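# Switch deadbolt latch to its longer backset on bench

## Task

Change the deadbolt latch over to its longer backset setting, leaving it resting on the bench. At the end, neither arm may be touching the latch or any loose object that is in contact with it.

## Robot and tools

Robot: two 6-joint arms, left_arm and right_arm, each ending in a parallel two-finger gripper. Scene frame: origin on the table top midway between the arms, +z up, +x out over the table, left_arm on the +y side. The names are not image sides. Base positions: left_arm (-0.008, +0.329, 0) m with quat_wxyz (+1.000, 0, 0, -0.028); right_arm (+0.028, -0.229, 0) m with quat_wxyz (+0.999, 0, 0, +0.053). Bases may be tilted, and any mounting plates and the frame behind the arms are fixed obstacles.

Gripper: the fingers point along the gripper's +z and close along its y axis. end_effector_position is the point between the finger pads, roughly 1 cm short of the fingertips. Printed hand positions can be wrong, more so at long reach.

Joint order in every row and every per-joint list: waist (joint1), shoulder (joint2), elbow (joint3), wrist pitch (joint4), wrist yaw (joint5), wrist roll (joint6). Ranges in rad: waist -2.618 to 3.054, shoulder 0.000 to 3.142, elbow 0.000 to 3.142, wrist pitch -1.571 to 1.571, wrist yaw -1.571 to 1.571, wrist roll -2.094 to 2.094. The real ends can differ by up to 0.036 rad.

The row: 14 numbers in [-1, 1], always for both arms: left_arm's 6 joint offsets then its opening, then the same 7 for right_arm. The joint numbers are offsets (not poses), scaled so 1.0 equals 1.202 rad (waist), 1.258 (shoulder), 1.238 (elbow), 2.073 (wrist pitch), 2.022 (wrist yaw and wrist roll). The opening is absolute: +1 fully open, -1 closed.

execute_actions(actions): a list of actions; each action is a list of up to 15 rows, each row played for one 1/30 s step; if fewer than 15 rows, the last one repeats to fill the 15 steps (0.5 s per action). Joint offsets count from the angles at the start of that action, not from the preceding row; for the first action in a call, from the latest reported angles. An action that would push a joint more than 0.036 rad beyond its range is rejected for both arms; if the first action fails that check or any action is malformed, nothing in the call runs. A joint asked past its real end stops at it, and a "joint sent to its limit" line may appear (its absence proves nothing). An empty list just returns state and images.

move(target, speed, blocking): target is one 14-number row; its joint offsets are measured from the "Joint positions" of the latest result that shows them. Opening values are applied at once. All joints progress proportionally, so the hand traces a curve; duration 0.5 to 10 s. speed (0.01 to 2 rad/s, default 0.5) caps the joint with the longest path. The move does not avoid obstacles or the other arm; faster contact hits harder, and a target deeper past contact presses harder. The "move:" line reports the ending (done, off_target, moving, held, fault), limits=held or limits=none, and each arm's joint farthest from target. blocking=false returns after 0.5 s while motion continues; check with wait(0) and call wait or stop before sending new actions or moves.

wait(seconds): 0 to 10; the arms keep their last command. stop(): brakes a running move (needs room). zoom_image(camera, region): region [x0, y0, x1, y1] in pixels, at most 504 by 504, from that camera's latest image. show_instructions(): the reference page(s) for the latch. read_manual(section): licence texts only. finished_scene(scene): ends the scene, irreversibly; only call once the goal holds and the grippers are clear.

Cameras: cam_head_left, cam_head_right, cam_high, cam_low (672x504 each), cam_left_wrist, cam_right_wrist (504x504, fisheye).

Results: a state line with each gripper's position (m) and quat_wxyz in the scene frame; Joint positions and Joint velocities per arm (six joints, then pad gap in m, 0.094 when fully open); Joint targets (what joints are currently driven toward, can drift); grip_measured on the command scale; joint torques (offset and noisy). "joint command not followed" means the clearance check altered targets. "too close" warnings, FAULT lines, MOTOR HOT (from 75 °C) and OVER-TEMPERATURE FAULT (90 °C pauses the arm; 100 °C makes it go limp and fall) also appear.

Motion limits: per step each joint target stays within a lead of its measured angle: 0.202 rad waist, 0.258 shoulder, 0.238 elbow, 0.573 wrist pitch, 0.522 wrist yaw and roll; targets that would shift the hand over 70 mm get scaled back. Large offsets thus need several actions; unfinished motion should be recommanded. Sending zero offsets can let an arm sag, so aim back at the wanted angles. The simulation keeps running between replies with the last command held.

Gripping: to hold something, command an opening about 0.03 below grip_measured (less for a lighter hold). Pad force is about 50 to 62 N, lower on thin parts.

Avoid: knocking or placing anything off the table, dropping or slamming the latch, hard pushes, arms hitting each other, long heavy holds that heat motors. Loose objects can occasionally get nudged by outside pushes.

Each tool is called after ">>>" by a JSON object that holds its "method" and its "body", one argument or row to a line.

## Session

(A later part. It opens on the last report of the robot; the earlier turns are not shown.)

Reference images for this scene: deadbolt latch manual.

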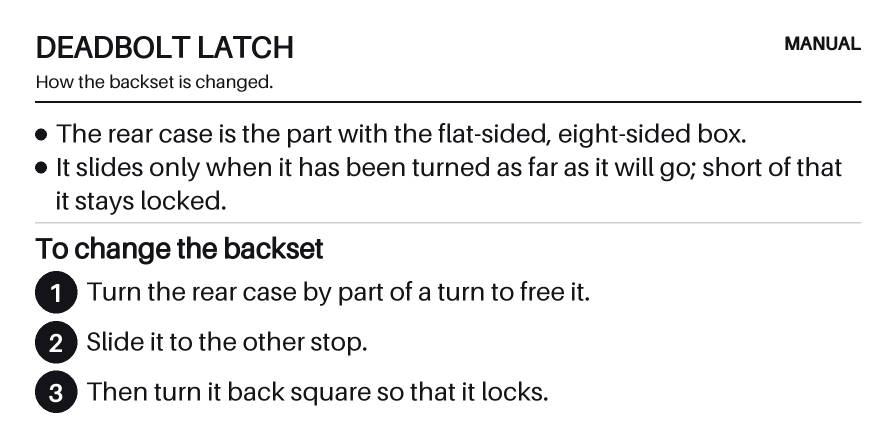

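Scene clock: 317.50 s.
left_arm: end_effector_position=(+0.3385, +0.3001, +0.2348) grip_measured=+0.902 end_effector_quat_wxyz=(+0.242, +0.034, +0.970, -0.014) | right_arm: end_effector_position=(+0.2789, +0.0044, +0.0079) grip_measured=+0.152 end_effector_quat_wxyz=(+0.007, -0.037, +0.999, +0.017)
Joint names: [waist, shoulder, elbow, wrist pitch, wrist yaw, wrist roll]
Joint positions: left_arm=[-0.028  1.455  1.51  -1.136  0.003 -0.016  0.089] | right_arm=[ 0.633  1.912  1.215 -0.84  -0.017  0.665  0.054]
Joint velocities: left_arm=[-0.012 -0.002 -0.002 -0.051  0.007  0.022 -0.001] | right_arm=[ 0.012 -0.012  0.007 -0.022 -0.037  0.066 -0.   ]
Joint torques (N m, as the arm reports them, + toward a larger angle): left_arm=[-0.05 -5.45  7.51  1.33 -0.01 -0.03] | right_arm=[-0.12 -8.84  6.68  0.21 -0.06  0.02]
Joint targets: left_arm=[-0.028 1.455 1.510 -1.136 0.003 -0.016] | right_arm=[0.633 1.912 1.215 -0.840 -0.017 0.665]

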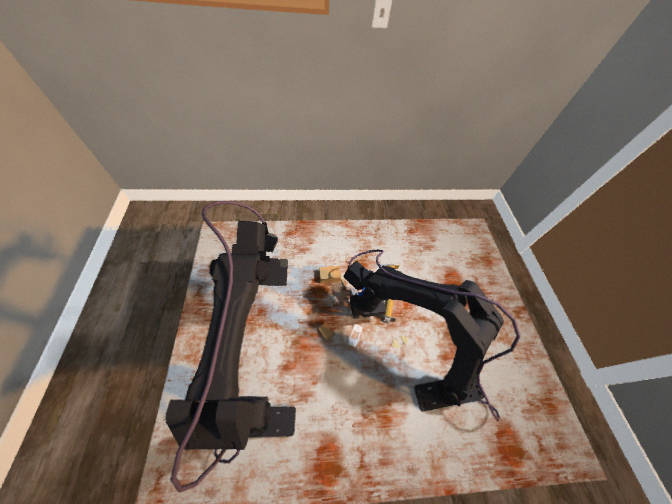

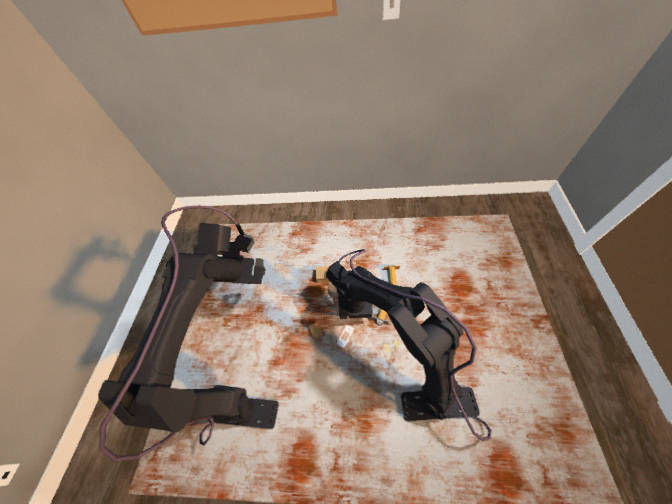

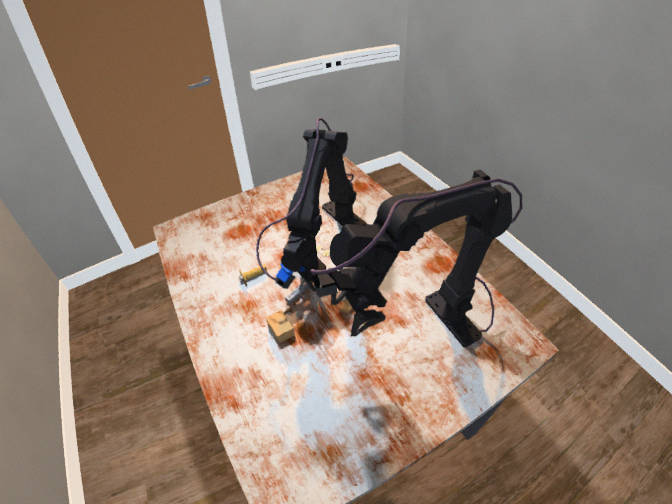

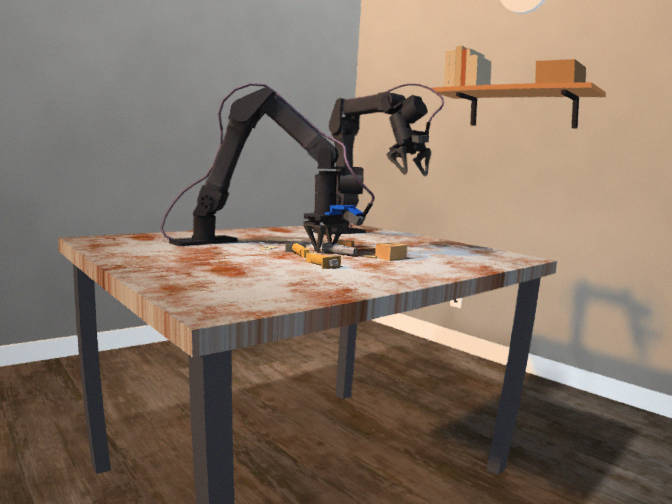

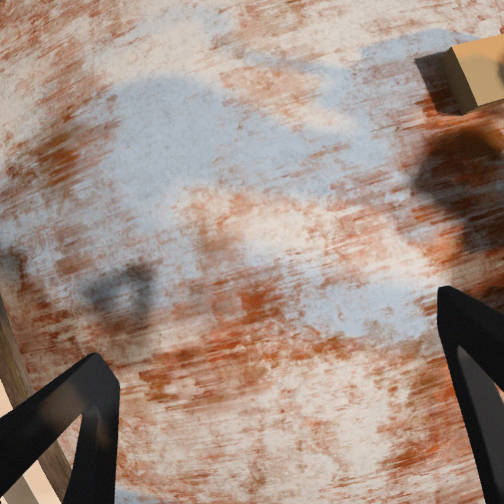

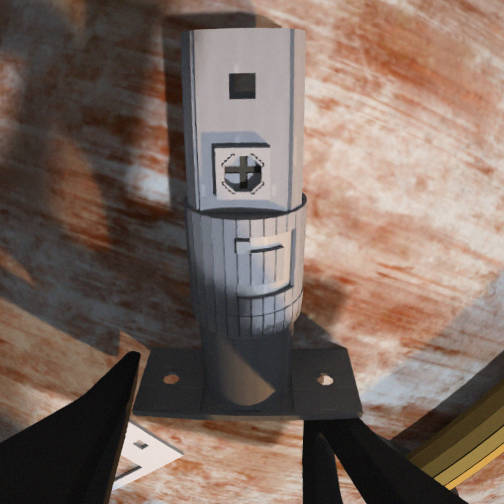

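>>> {"method": "execute_actions", "body": {
  "actions": [
    [[0,0,0,0,0,0,0.9,0,0,0,0,0,0,0.9]],
    [[0,0,0,0,0,0,0.9,0,0,0,0,0,-0.1,0.9]],
    [[0,0,0,0,0,0,0.9,0,0,0,0,0,0,0.9]]
  ]
}}

Scene clock: 334.83 s.
left_arm: end_effector_position=(+0.3385, +0.3001, +0.2348) grip_measured=+0.902 end_effector_quat_wxyz=(+0.242, +0.034, +0.970, -0.014) | right_arm: end_effector_position=(+0.2789, +0.0044, +0.0079) grip_measured=+0.898 end_effector_quat_wxyz=(+0.009, -0.129, +0.991, +0.017)
Joint names: [waist, shoulder, elbow, wrist pitch, wrist yaw, wrist roll]
Joint positions: left_arm=[-0.028  1.455  1.51  -1.136  0.003 -0.016  0.089] | right_arm=[ 0.633  1.912  1.215 -0.84  -0.017  0.48   0.089]
Joint velocities: left_arm=[ 0.012  0.007 -0.022 -0.007  0.007  0.051  0.001] | right_arm=[-0.002  0.002  0.007 -0.051  0.022  0.051  0.001]
Joint torques (N m, as the arm reports them, + toward a larger angle): left_arm=[-0.01 -5.45  7.46  1.33 -0.01 -0.04] | right_arm=[ 0.04 -8.83  6.38  0.19  0.01  0.01]
Joint targets: left_arm=[-0.028 1.455 1.510 -1.136 0.003 -0.016] | right_arm=[0.633 1.912 1.215 -0.840 -0.017 0.480]

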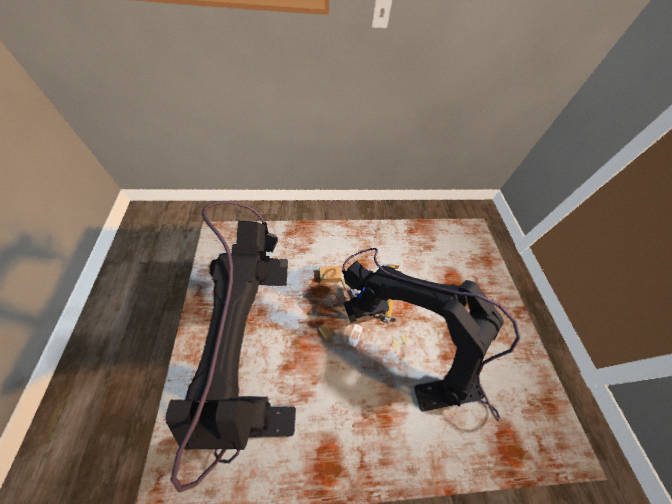

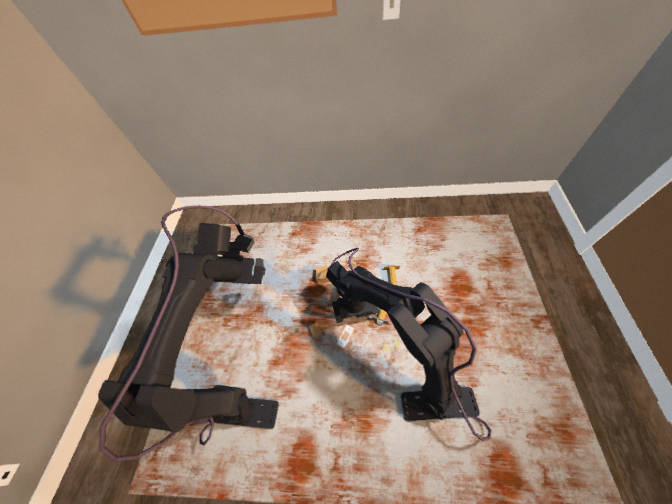

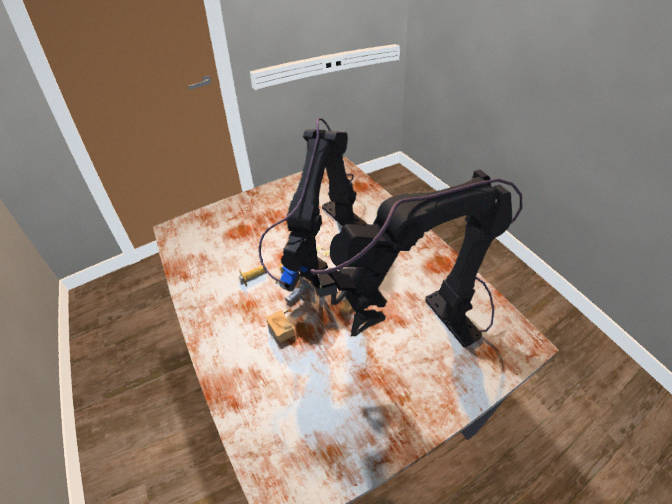

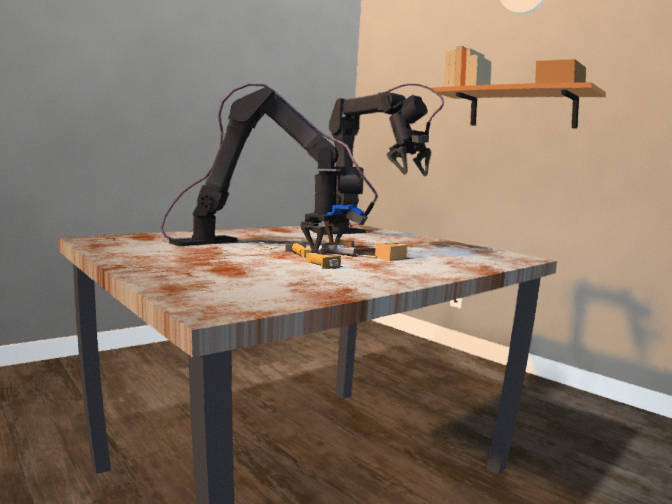

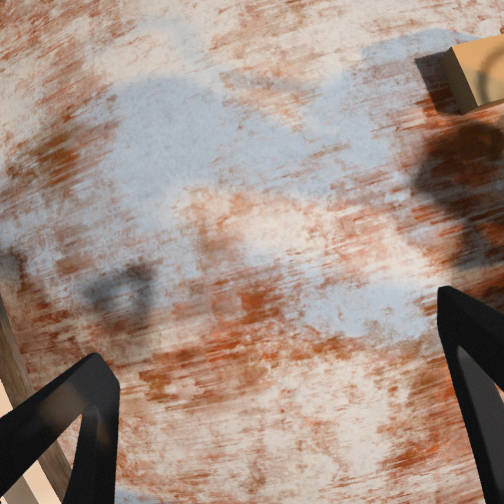

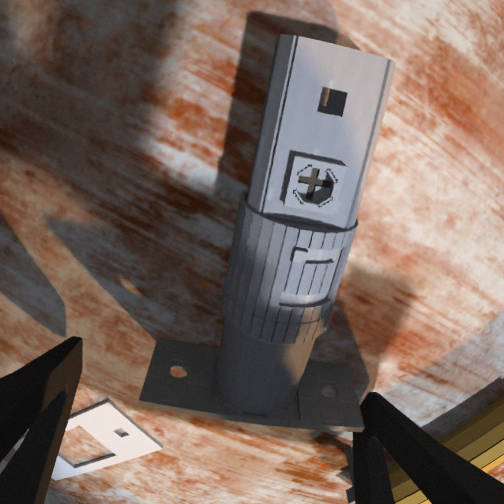

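>>> {"method": "execute_actions", "body": {
  "actions": [
    [[0,0,0,0,0,0,0.9,-0.022,0,0,0,0,0,0.8]],
    [[0,0,0,0,0,0,0.9,0,0,0,0,0,0,0.6]]
  ]
}}

Scene clock: 346.17 s.
left_arm: end_effector_position=(+0.3385, +0.3001, +0.2348) grip_measured=+0.902 end_effector_quat_wxyz=(+0.242, +0.034, +0.970, -0.014) | right_arm: end_effector_position=(+0.2833, -0.0004, +0.0079) grip_measured=+0.602 end_effector_quat_wxyz=(+0.009, -0.119, +0.993, +0.017)
Joint names: [waist, shoulder, elbow, wrist pitch, wrist yaw, wrist roll]
Joint positions: left_arm=[-0.028  1.455  1.51  -1.136  0.003 -0.016  0.089] | right_arm=[ 0.614  1.912  1.215 -0.84  -0.017  0.48   0.075]
Joint velocities: left_arm=[ 0.007 -0.007  0.002  0.022 -0.037 -0.007 -0.001] | right_arm=[ 0.002  0.007 -0.012 -0.022 -0.007  0.066  0.   ]
Joint torques (N m, as the arm reports them, + toward a larger angle): left_arm=[-0.03 -5.41  7.5   1.33 -0.01 -0.04] | right_arm=[-0.05 -8.83  6.5   0.19  0.    0.01]
Joint targets: left_arm=[-0.028 1.455 1.510 -1.136 0.003 -0.016] | right_arm=[0.614 1.912 1.215 -0.840 -0.017 0.480]

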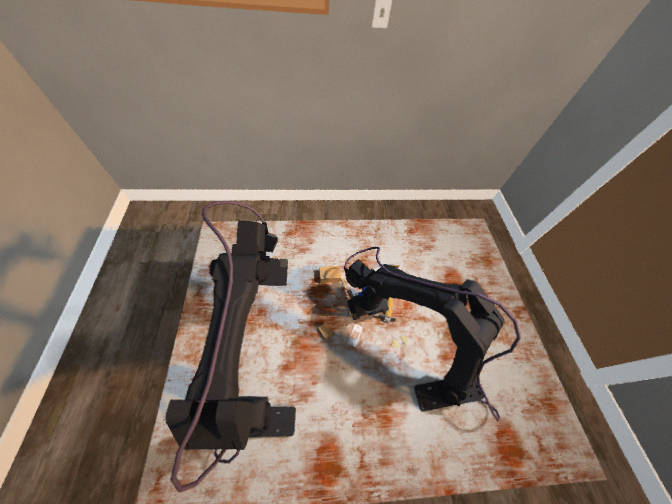

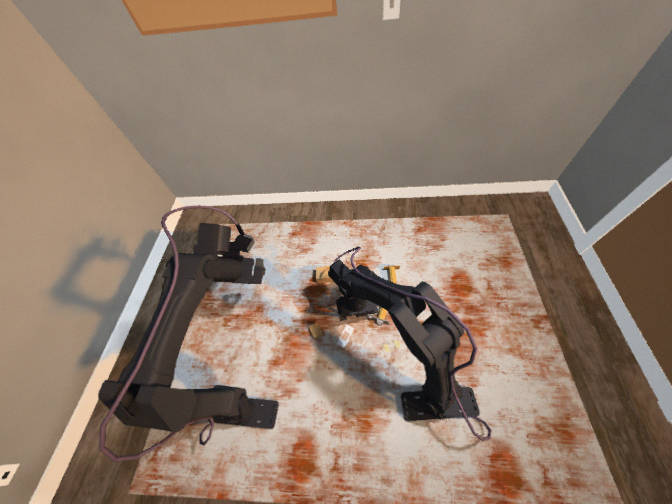

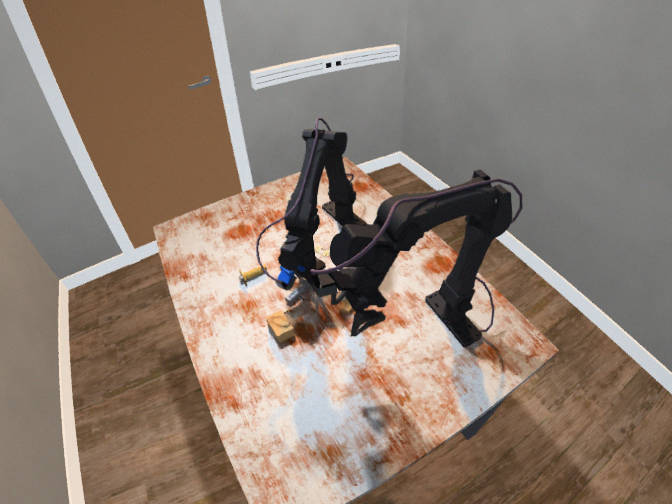

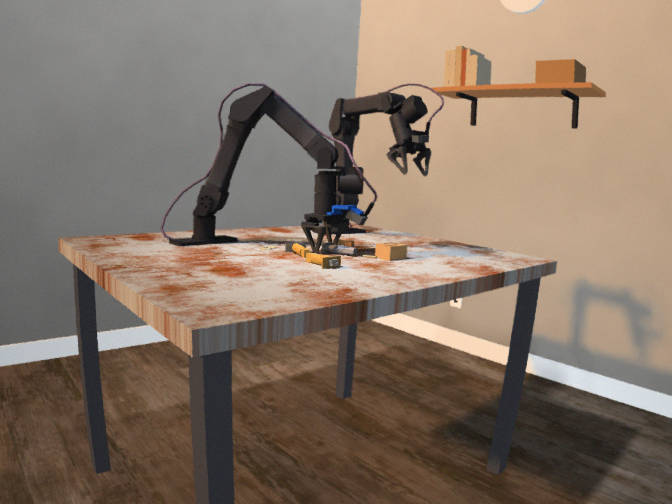

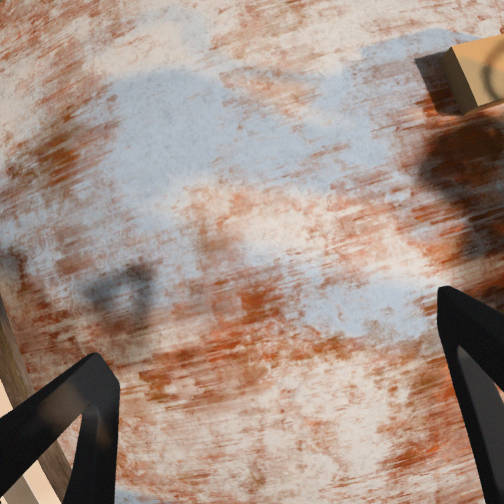

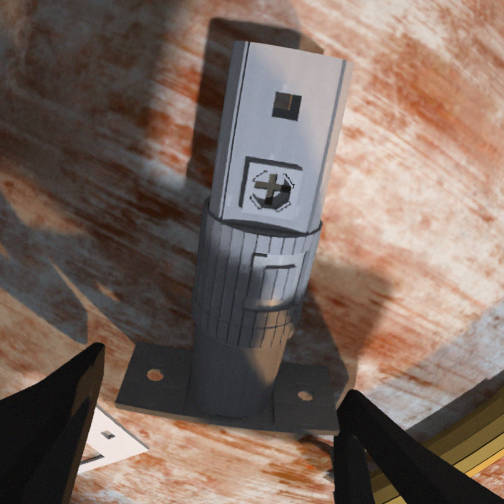

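>>> {"method": "execute_actions", "body": {
  "actions": [
    [[0,0,0,0,0,0,0.9,0,0.008,0,0.013,0,-0.025,0.6]],
    [[0,0,0,0,0,0,0.9,0,0,0,0,0,0,0.4]],
    [[0,0,0,0,0,0,0.9,0,0,0,0,0,0,0.28]],
    [[0,0,0,0,0,0,0.9,0,0,0,0,0,0,0.15]],
    [[0,0,0,0,0,0,0.9,0,0,0,0,0,0,0.15]]
  ]
}}

Scene clock: 358.33 s.
left_arm: end_effector_position=(+0.3385, +0.3001, +0.2348) grip_measured=+0.902 end_effector_quat_wxyz=(+0.242, +0.034, +0.970, -0.014) | right_arm: end_effector_position=(+0.2864, +0.0021, +0.0080) grip_measured=+0.193 end_effector_quat_wxyz=(+0.016, -0.139, +0.990, +0.021)
Joint names: [waist, shoulder, elbow, wrist pitch, wrist yaw, wrist roll]
Joint positions: left_arm=[-0.028  1.455  1.51  -1.136  0.003 -0.016  0.089] | right_arm=[ 0.614  1.912  1.215 -0.824 -0.017  0.441  0.056]
Joint velocities: left_arm=[-0.012 -0.007 -0.012  0.007  0.022 -0.022 -0.   ] | right_arm=[ 0.002 -0.002 -0.017  0.051  0.022 -0.007 -0.   ]
Joint torques (N m, as the arm reports them, + toward a larger angle): left_arm=[-0.02 -5.43  7.46  1.33 -0.02 -0.06] | right_arm=[-0.07 -8.74  6.57  0.25  0.02  0.  ]
Joint targets: left_arm=[-0.028 1.455 1.510 -1.136 0.003 -0.016] | right_arm=[0.614 1.912 1.215 -0.824 -0.017 0.441]

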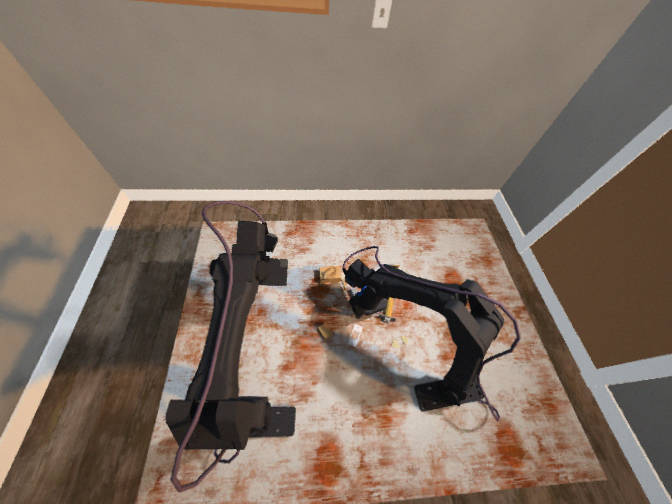

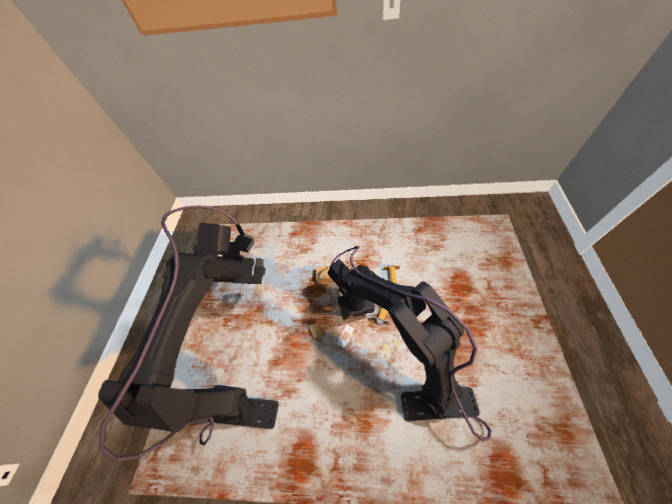

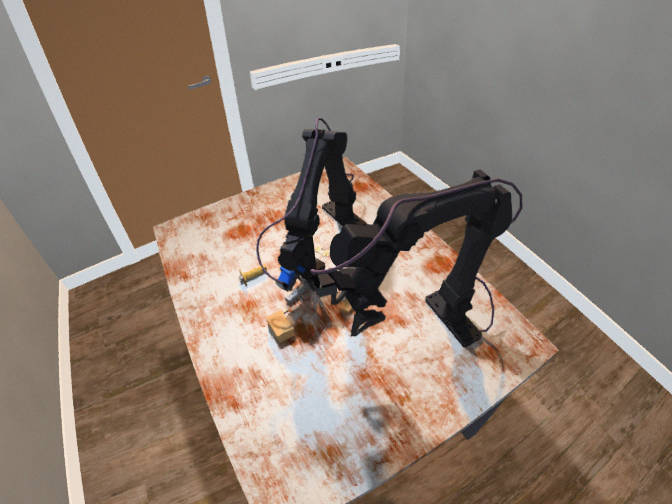

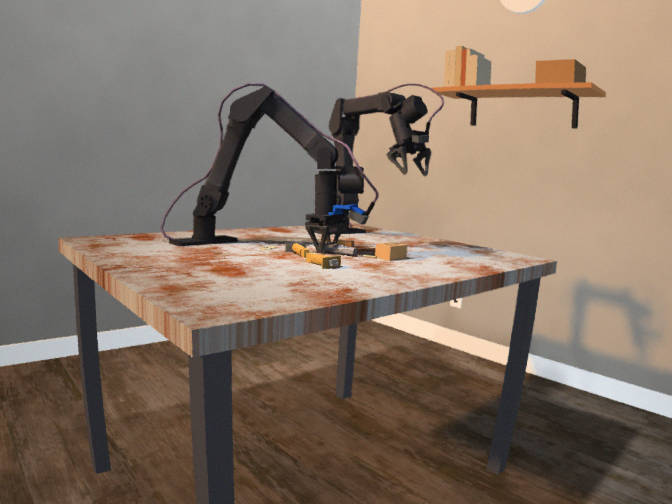

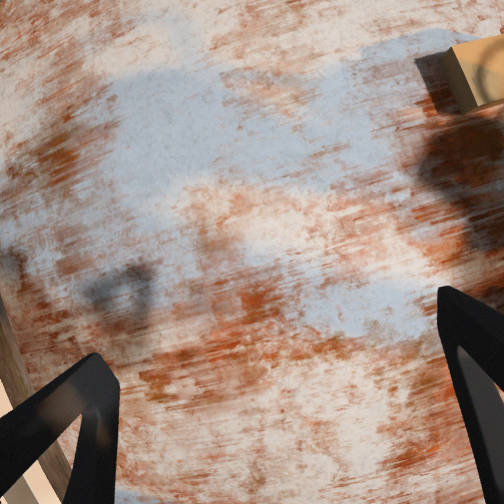

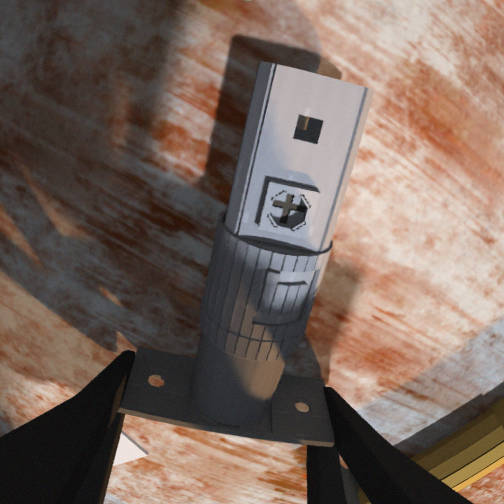

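>>> {"method": "execute_actions", "body": {
  "actions": [
    [[0,0,0,0,0,0,0.9,0,0,0,0,0,0,0.05]]
  ]
}}

>>> {"method": "move", "body": {
  "target": [0,0,0,0,0,0,0.9,0,-0.012,0.46,-0.278,0,0,0.05],
  "speed": 0.4
}}

>>> {"method": "move", "body": {
  "target": [0,0,0,0,0,0,0.9,-0.236,0,0.02,0,0,-1.0,0.05],
  "speed": 0.9
}}

>>> {"method": "move", "body": {
  "target": [0,0,0,0,0,0,0.9,0,0,0,0,0,-0.158,0.05],
  "speed": 0.6
}}

Scene clock: 416.60 s.
left_arm: end_effector_position=(+0.3385, +0.3001, +0.2348) grip_measured=+0.902 end_effector_quat_wxyz=(+0.242, +0.034, +0.970, -0.014) | right_arm: end_effector_position=(+0.2864, +0.0021, +0.0080) grip_measured=+0.193 end_effector_quat_wxyz=(+0.016, -0.139, +0.990, +0.021)
Joint names: [waist, shoulder, elbow, wrist pitch, wrist yaw, wrist roll]
Joint positions: left_arm=[-0.028  1.455  1.51  -1.136  0.003 -0.016  0.089] | right_arm=[ 0.614  1.912  1.215 -0.824 -0.017  0.441  0.056]
Joint velocities: left_arm=[ 0.007 -0.002  0.017 -0.037 -0.081 -0.037  0.001] | right_arm=[ 0.007  0.007 -0.002  0.037  0.066 -0.066  0.001]
Joint torques (N m, as the arm reports them, + toward a larger angle): left_arm=[-0.03 -5.43  7.51  1.32 -0.02 -0.05] | right_arm=[-0.08 -9.07  6.76  0.25 -0.01 -0.01]
Joint targets: left_arm=[-0.028 1.455 1.510 -1.136 0.003 -0.016] | right_arm=[0.614 1.912 1.215 -0.824 -0.017 0.441]

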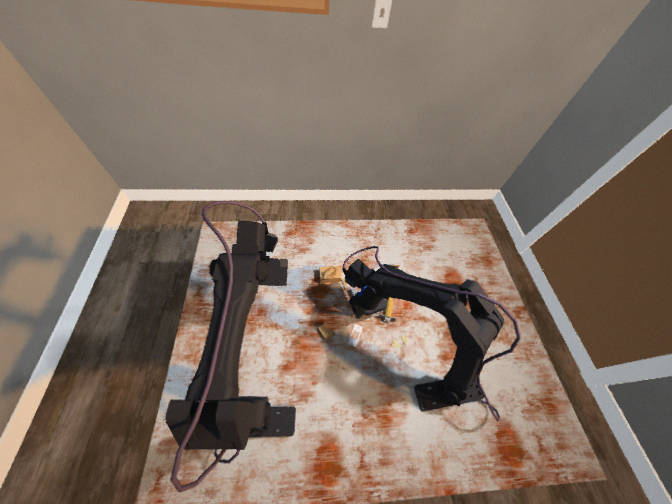

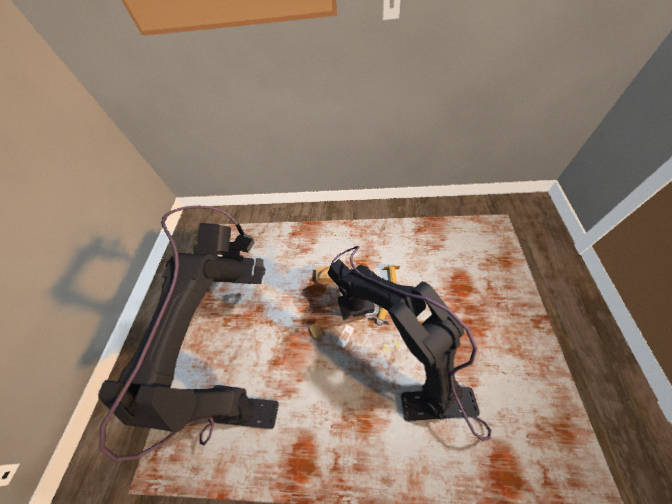

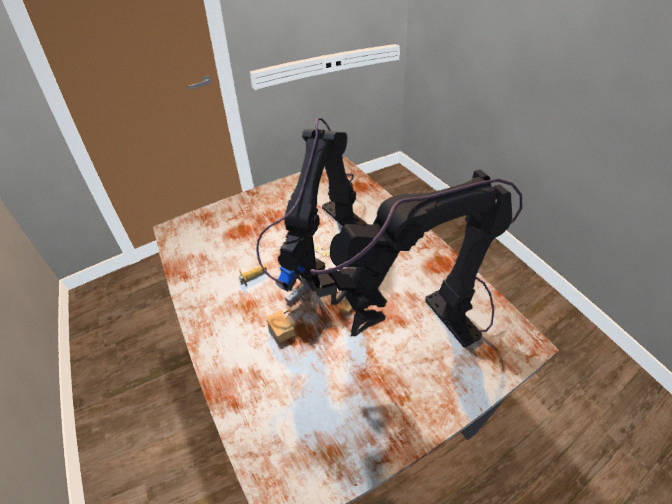

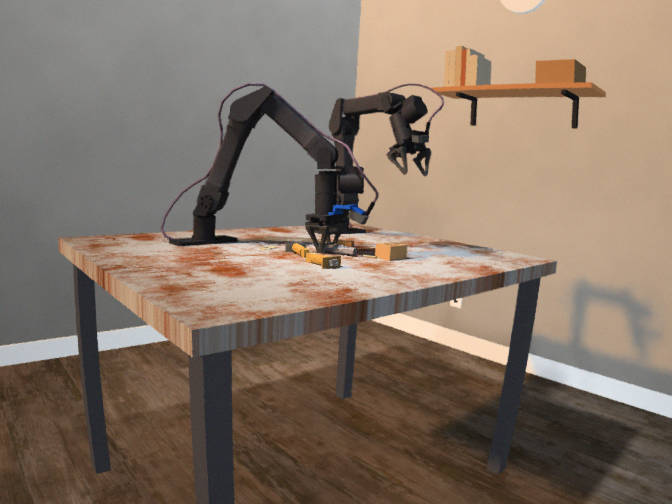

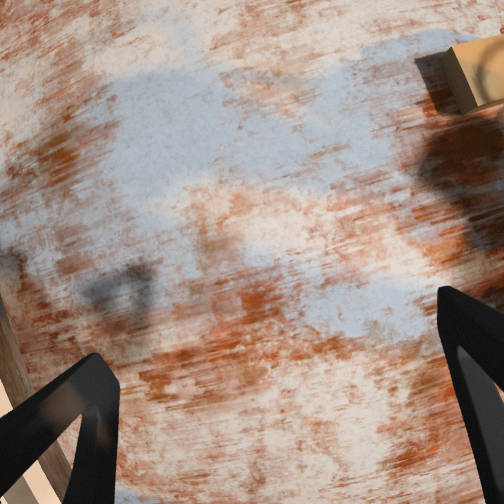

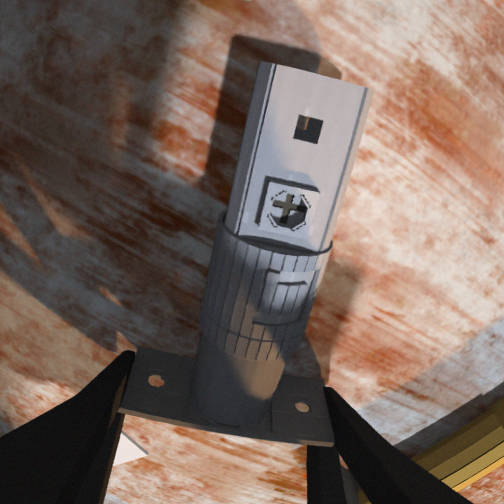

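Scene clock: 418.77 s.
left_arm: end_effector_position=(+0.3385, +0.3001, +0.2348) grip_measured=+0.902 end_effector_quat_wxyz=(+0.242, +0.034, +0.970, -0.014) | right_arm: end_effector_position=(+0.3001, +0.0142, +0.1396) grip_measured=+0.193 end_effector_quat_wxyz=(+0.005, -0.138, +0.990, +0.013)
Joint names: [waist, shoulder, elbow, wrist pitch, wrist yaw, wrist roll]
Joint positions: left_arm=[-0.028  1.455  1.51  -1.136  0.003 -0.016  0.089] | right_arm=[ 0.614  1.912  1.753 -1.39  -0.017  0.441  0.056]
Joint velocities: left_arm=[-0.002  0.007 -0.007 -0.022 -0.022 -0.081 -0.   ] | right_arm=[-0.007 -0.017  0.002 -0.081 -0.037 -0.037 -0.   ]
Joint torques (N m, as the arm reports them, + toward a larger angle): left_arm=[-0.05 -5.43  7.5   1.33 -0.02 -0.04] | right_arm=[  0.05 -10.35   9.46   0.03  -0.01   0.02]
Joint targets: left_arm=[-0.028 1.455 1.510 -1.136 0.003 -0.016] | right_arm=[0.614 1.897 1.784 -1.400 -0.017 0.441]
move: off_target (right_arm); limits=none; left_arm: farthest joint: the waist, 0.000 radians from its target (0.000 radians at the start); right_arm: farthest joint: the elbow, 0.032 radians from its target (0.570 radians at the start)

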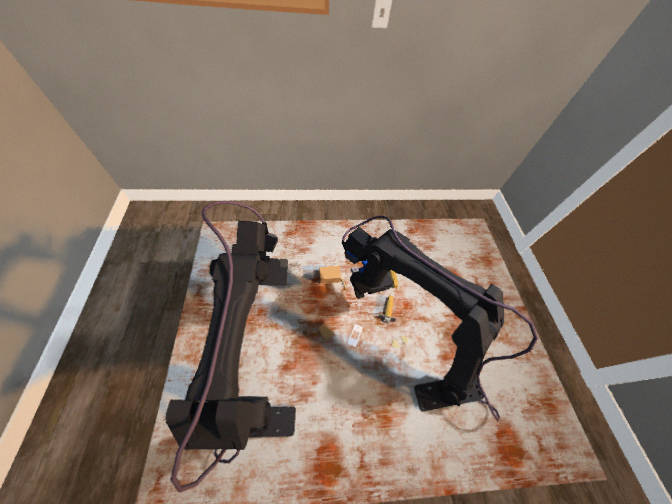

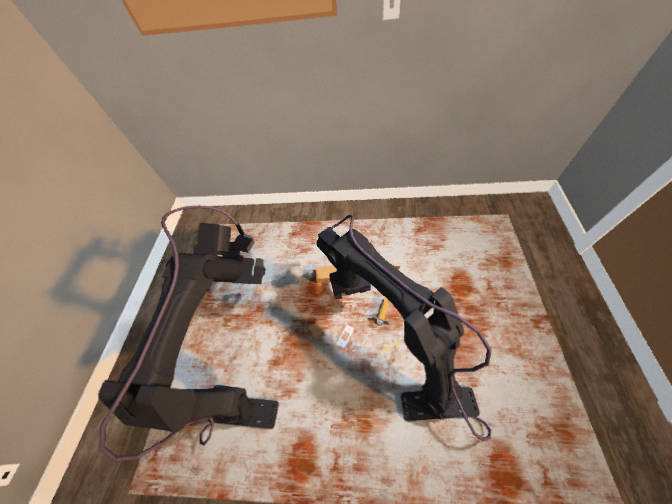

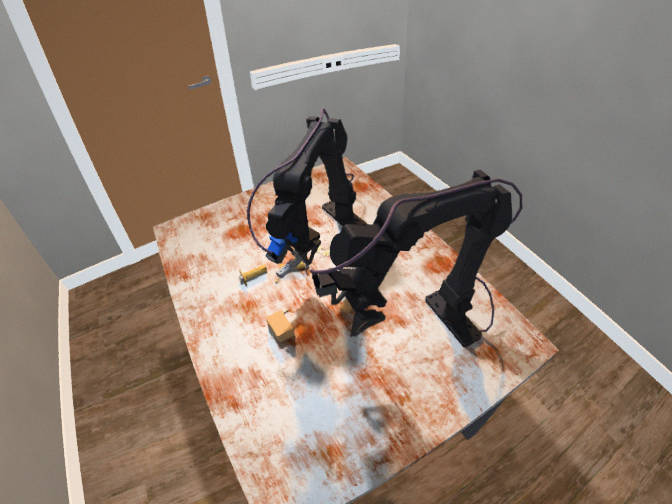

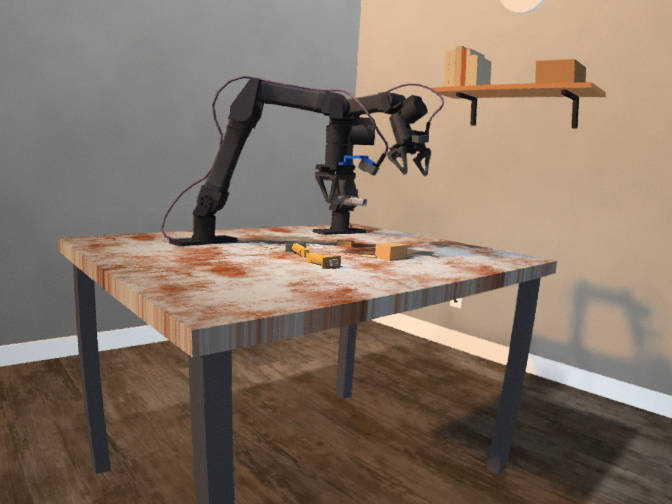

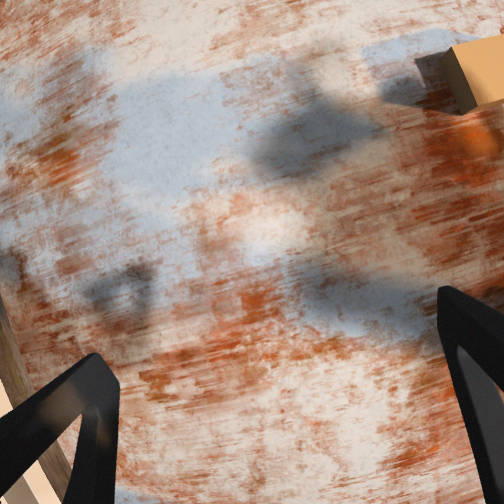

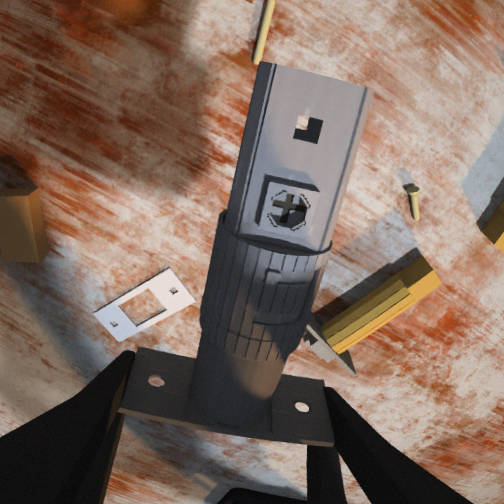

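Scene clock: 421.93 s.
left_arm: end_effector_position=(+0.3385, +0.3001, +0.2348) grip_measured=+0.902 end_effector_quat_wxyz=(+0.242, +0.034, +0.970, -0.014) | right_arm: end_effector_position=(+0.3561, -0.0690, +0.1396) grip_measured=+0.193 end_effector_quat_wxyz=(-0.014, +0.845, -0.535, -0.001)
Joint names: [waist, shoulder, elbow, wrist pitch, wrist yaw, wrist roll]
Joint positions: left_arm=[-0.028  1.455  1.51  -1.136  0.003 -0.016  0.089] | right_arm=[ 0.339  1.912  1.753 -1.39  -0.017 -1.57   0.056]
Joint velocities: left_arm=[-0.002  0.002 -0.012 -0.022 -0.037 -0.081 -0.   ] | right_arm=[ 0.002  0.007 -0.007 -0.066  0.007  0.007 -0.   ]
Joint torques (N m, as the arm reports them, + toward a larger angle): left_arm=[-0.05 -5.43  7.51  1.33 -0.01 -0.04] | right_arm=[-0.47 -9.3   9.1   0.21 -0.02 -0.07]
Joint targets: left_arm=[-0.028 1.455 1.510 -1.136 0.003 -0.016] | right_arm=[0.331 1.912 1.778 -1.390 -0.017 -1.580]
move: off_target (right_arm); limits=none; left_arm: farthest joint: the waist, 0.000 radians from its target (0.000 radians at the start); right_arm: farthest joint: the elbow, 0.025 radians from its target (0.025 radians at the start)

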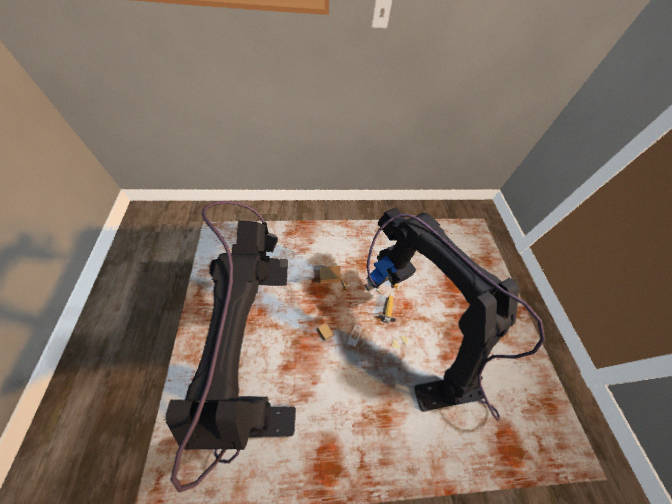

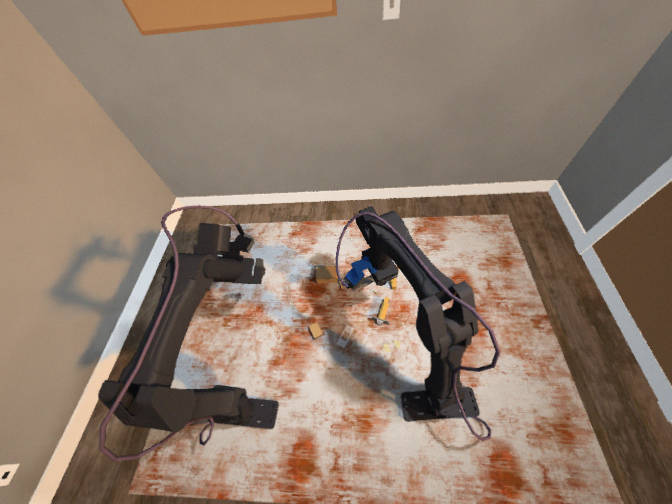

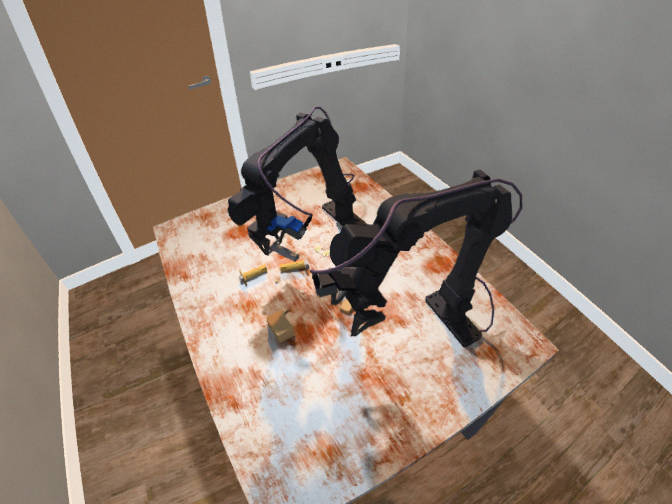

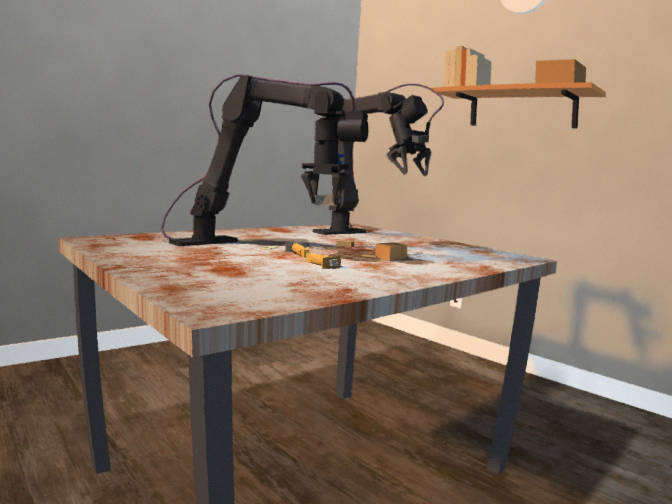

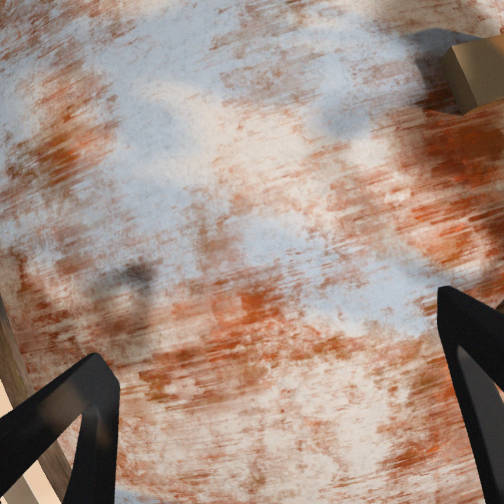

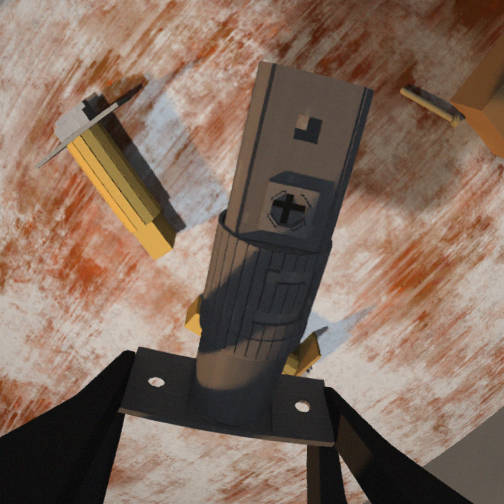

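Scene clock: 423.27 s.
left_arm: end_effector_position=(+0.3385, +0.3001, +0.2348) grip_measured=+0.902 end_effector_quat_wxyz=(+0.242, +0.034, +0.970, -0.014) | right_arm: end_effector_position=(+0.3561, -0.0690, +0.1396) grip_measured=+0.193 end_effector_quat_wxyz=(-0.014, +0.917, -0.398, +0.001)
Joint names: [waist, shoulder, elbow, wrist pitch, wrist yaw, wrist roll]
Joint positions: left_arm=[-0.028  1.455  1.51  -1.136  0.003 -0.016  0.089] | right_arm=[ 0.339  1.912  1.753 -1.39  -0.017 -1.879  0.056]
Joint velocities: left_arm=[-0.007  0.012 -0.012 -0.037  0.007 -0.037 -0.001] | right_arm=[-0.017 -0.002  0.007 -0.022 -0.066 -0.022 -0.001]
Joint torques (N m, as the arm reports them, + toward a larger angle): left_arm=[-0.04 -5.4   7.51  1.34  0.   -0.04] | right_arm=[-0.01 -9.42  7.02  0.13  0.02 -0.05]
Joint targets: left_arm=[-0.028 1.455 1.510 -1.136 0.003 -0.016] | right_arm=[0.339 1.912 1.753 -1.390 -0.017 -1.889]
move: done; limits=none; left_arm: farthest joint: the waist, 0.000 radians from its target (0.000 radians at the start); right_arm: farthest joint: the wrist roll, 0.011 radians from its target (0.320 radians at the start)

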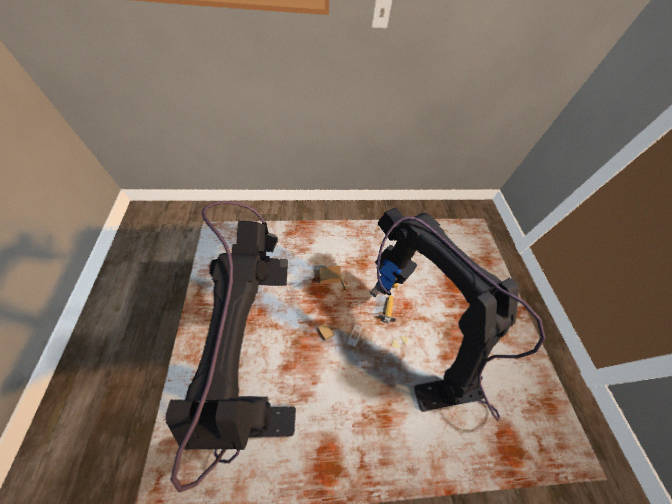

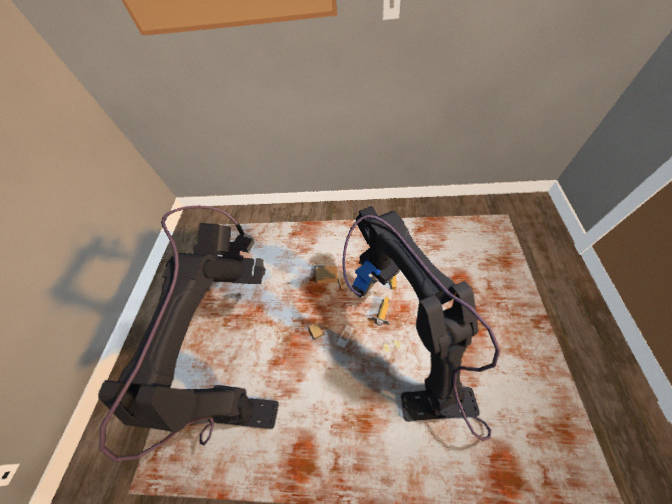

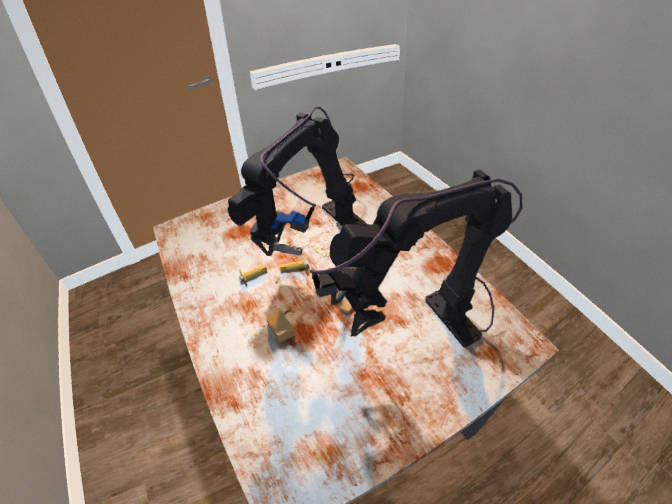

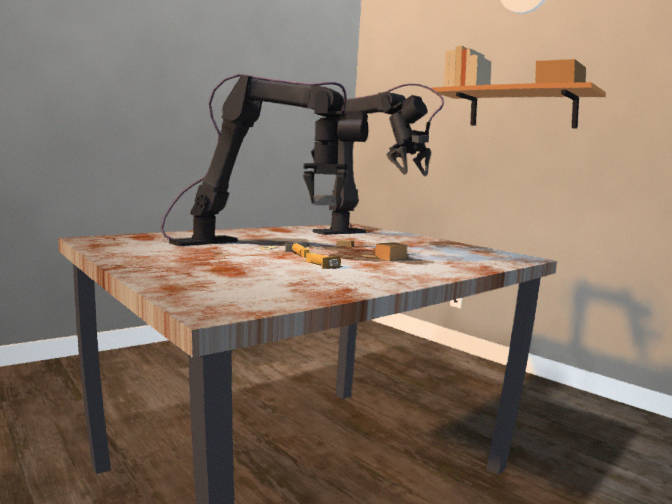

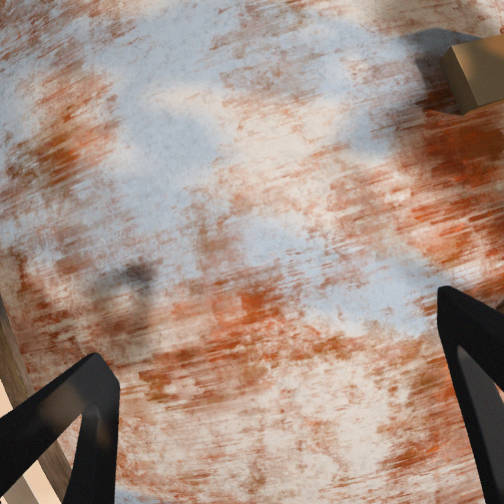

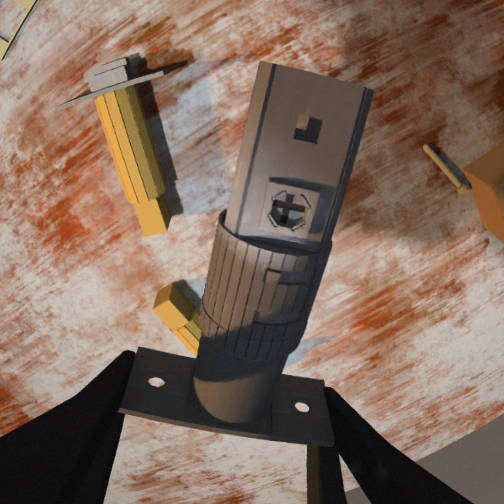

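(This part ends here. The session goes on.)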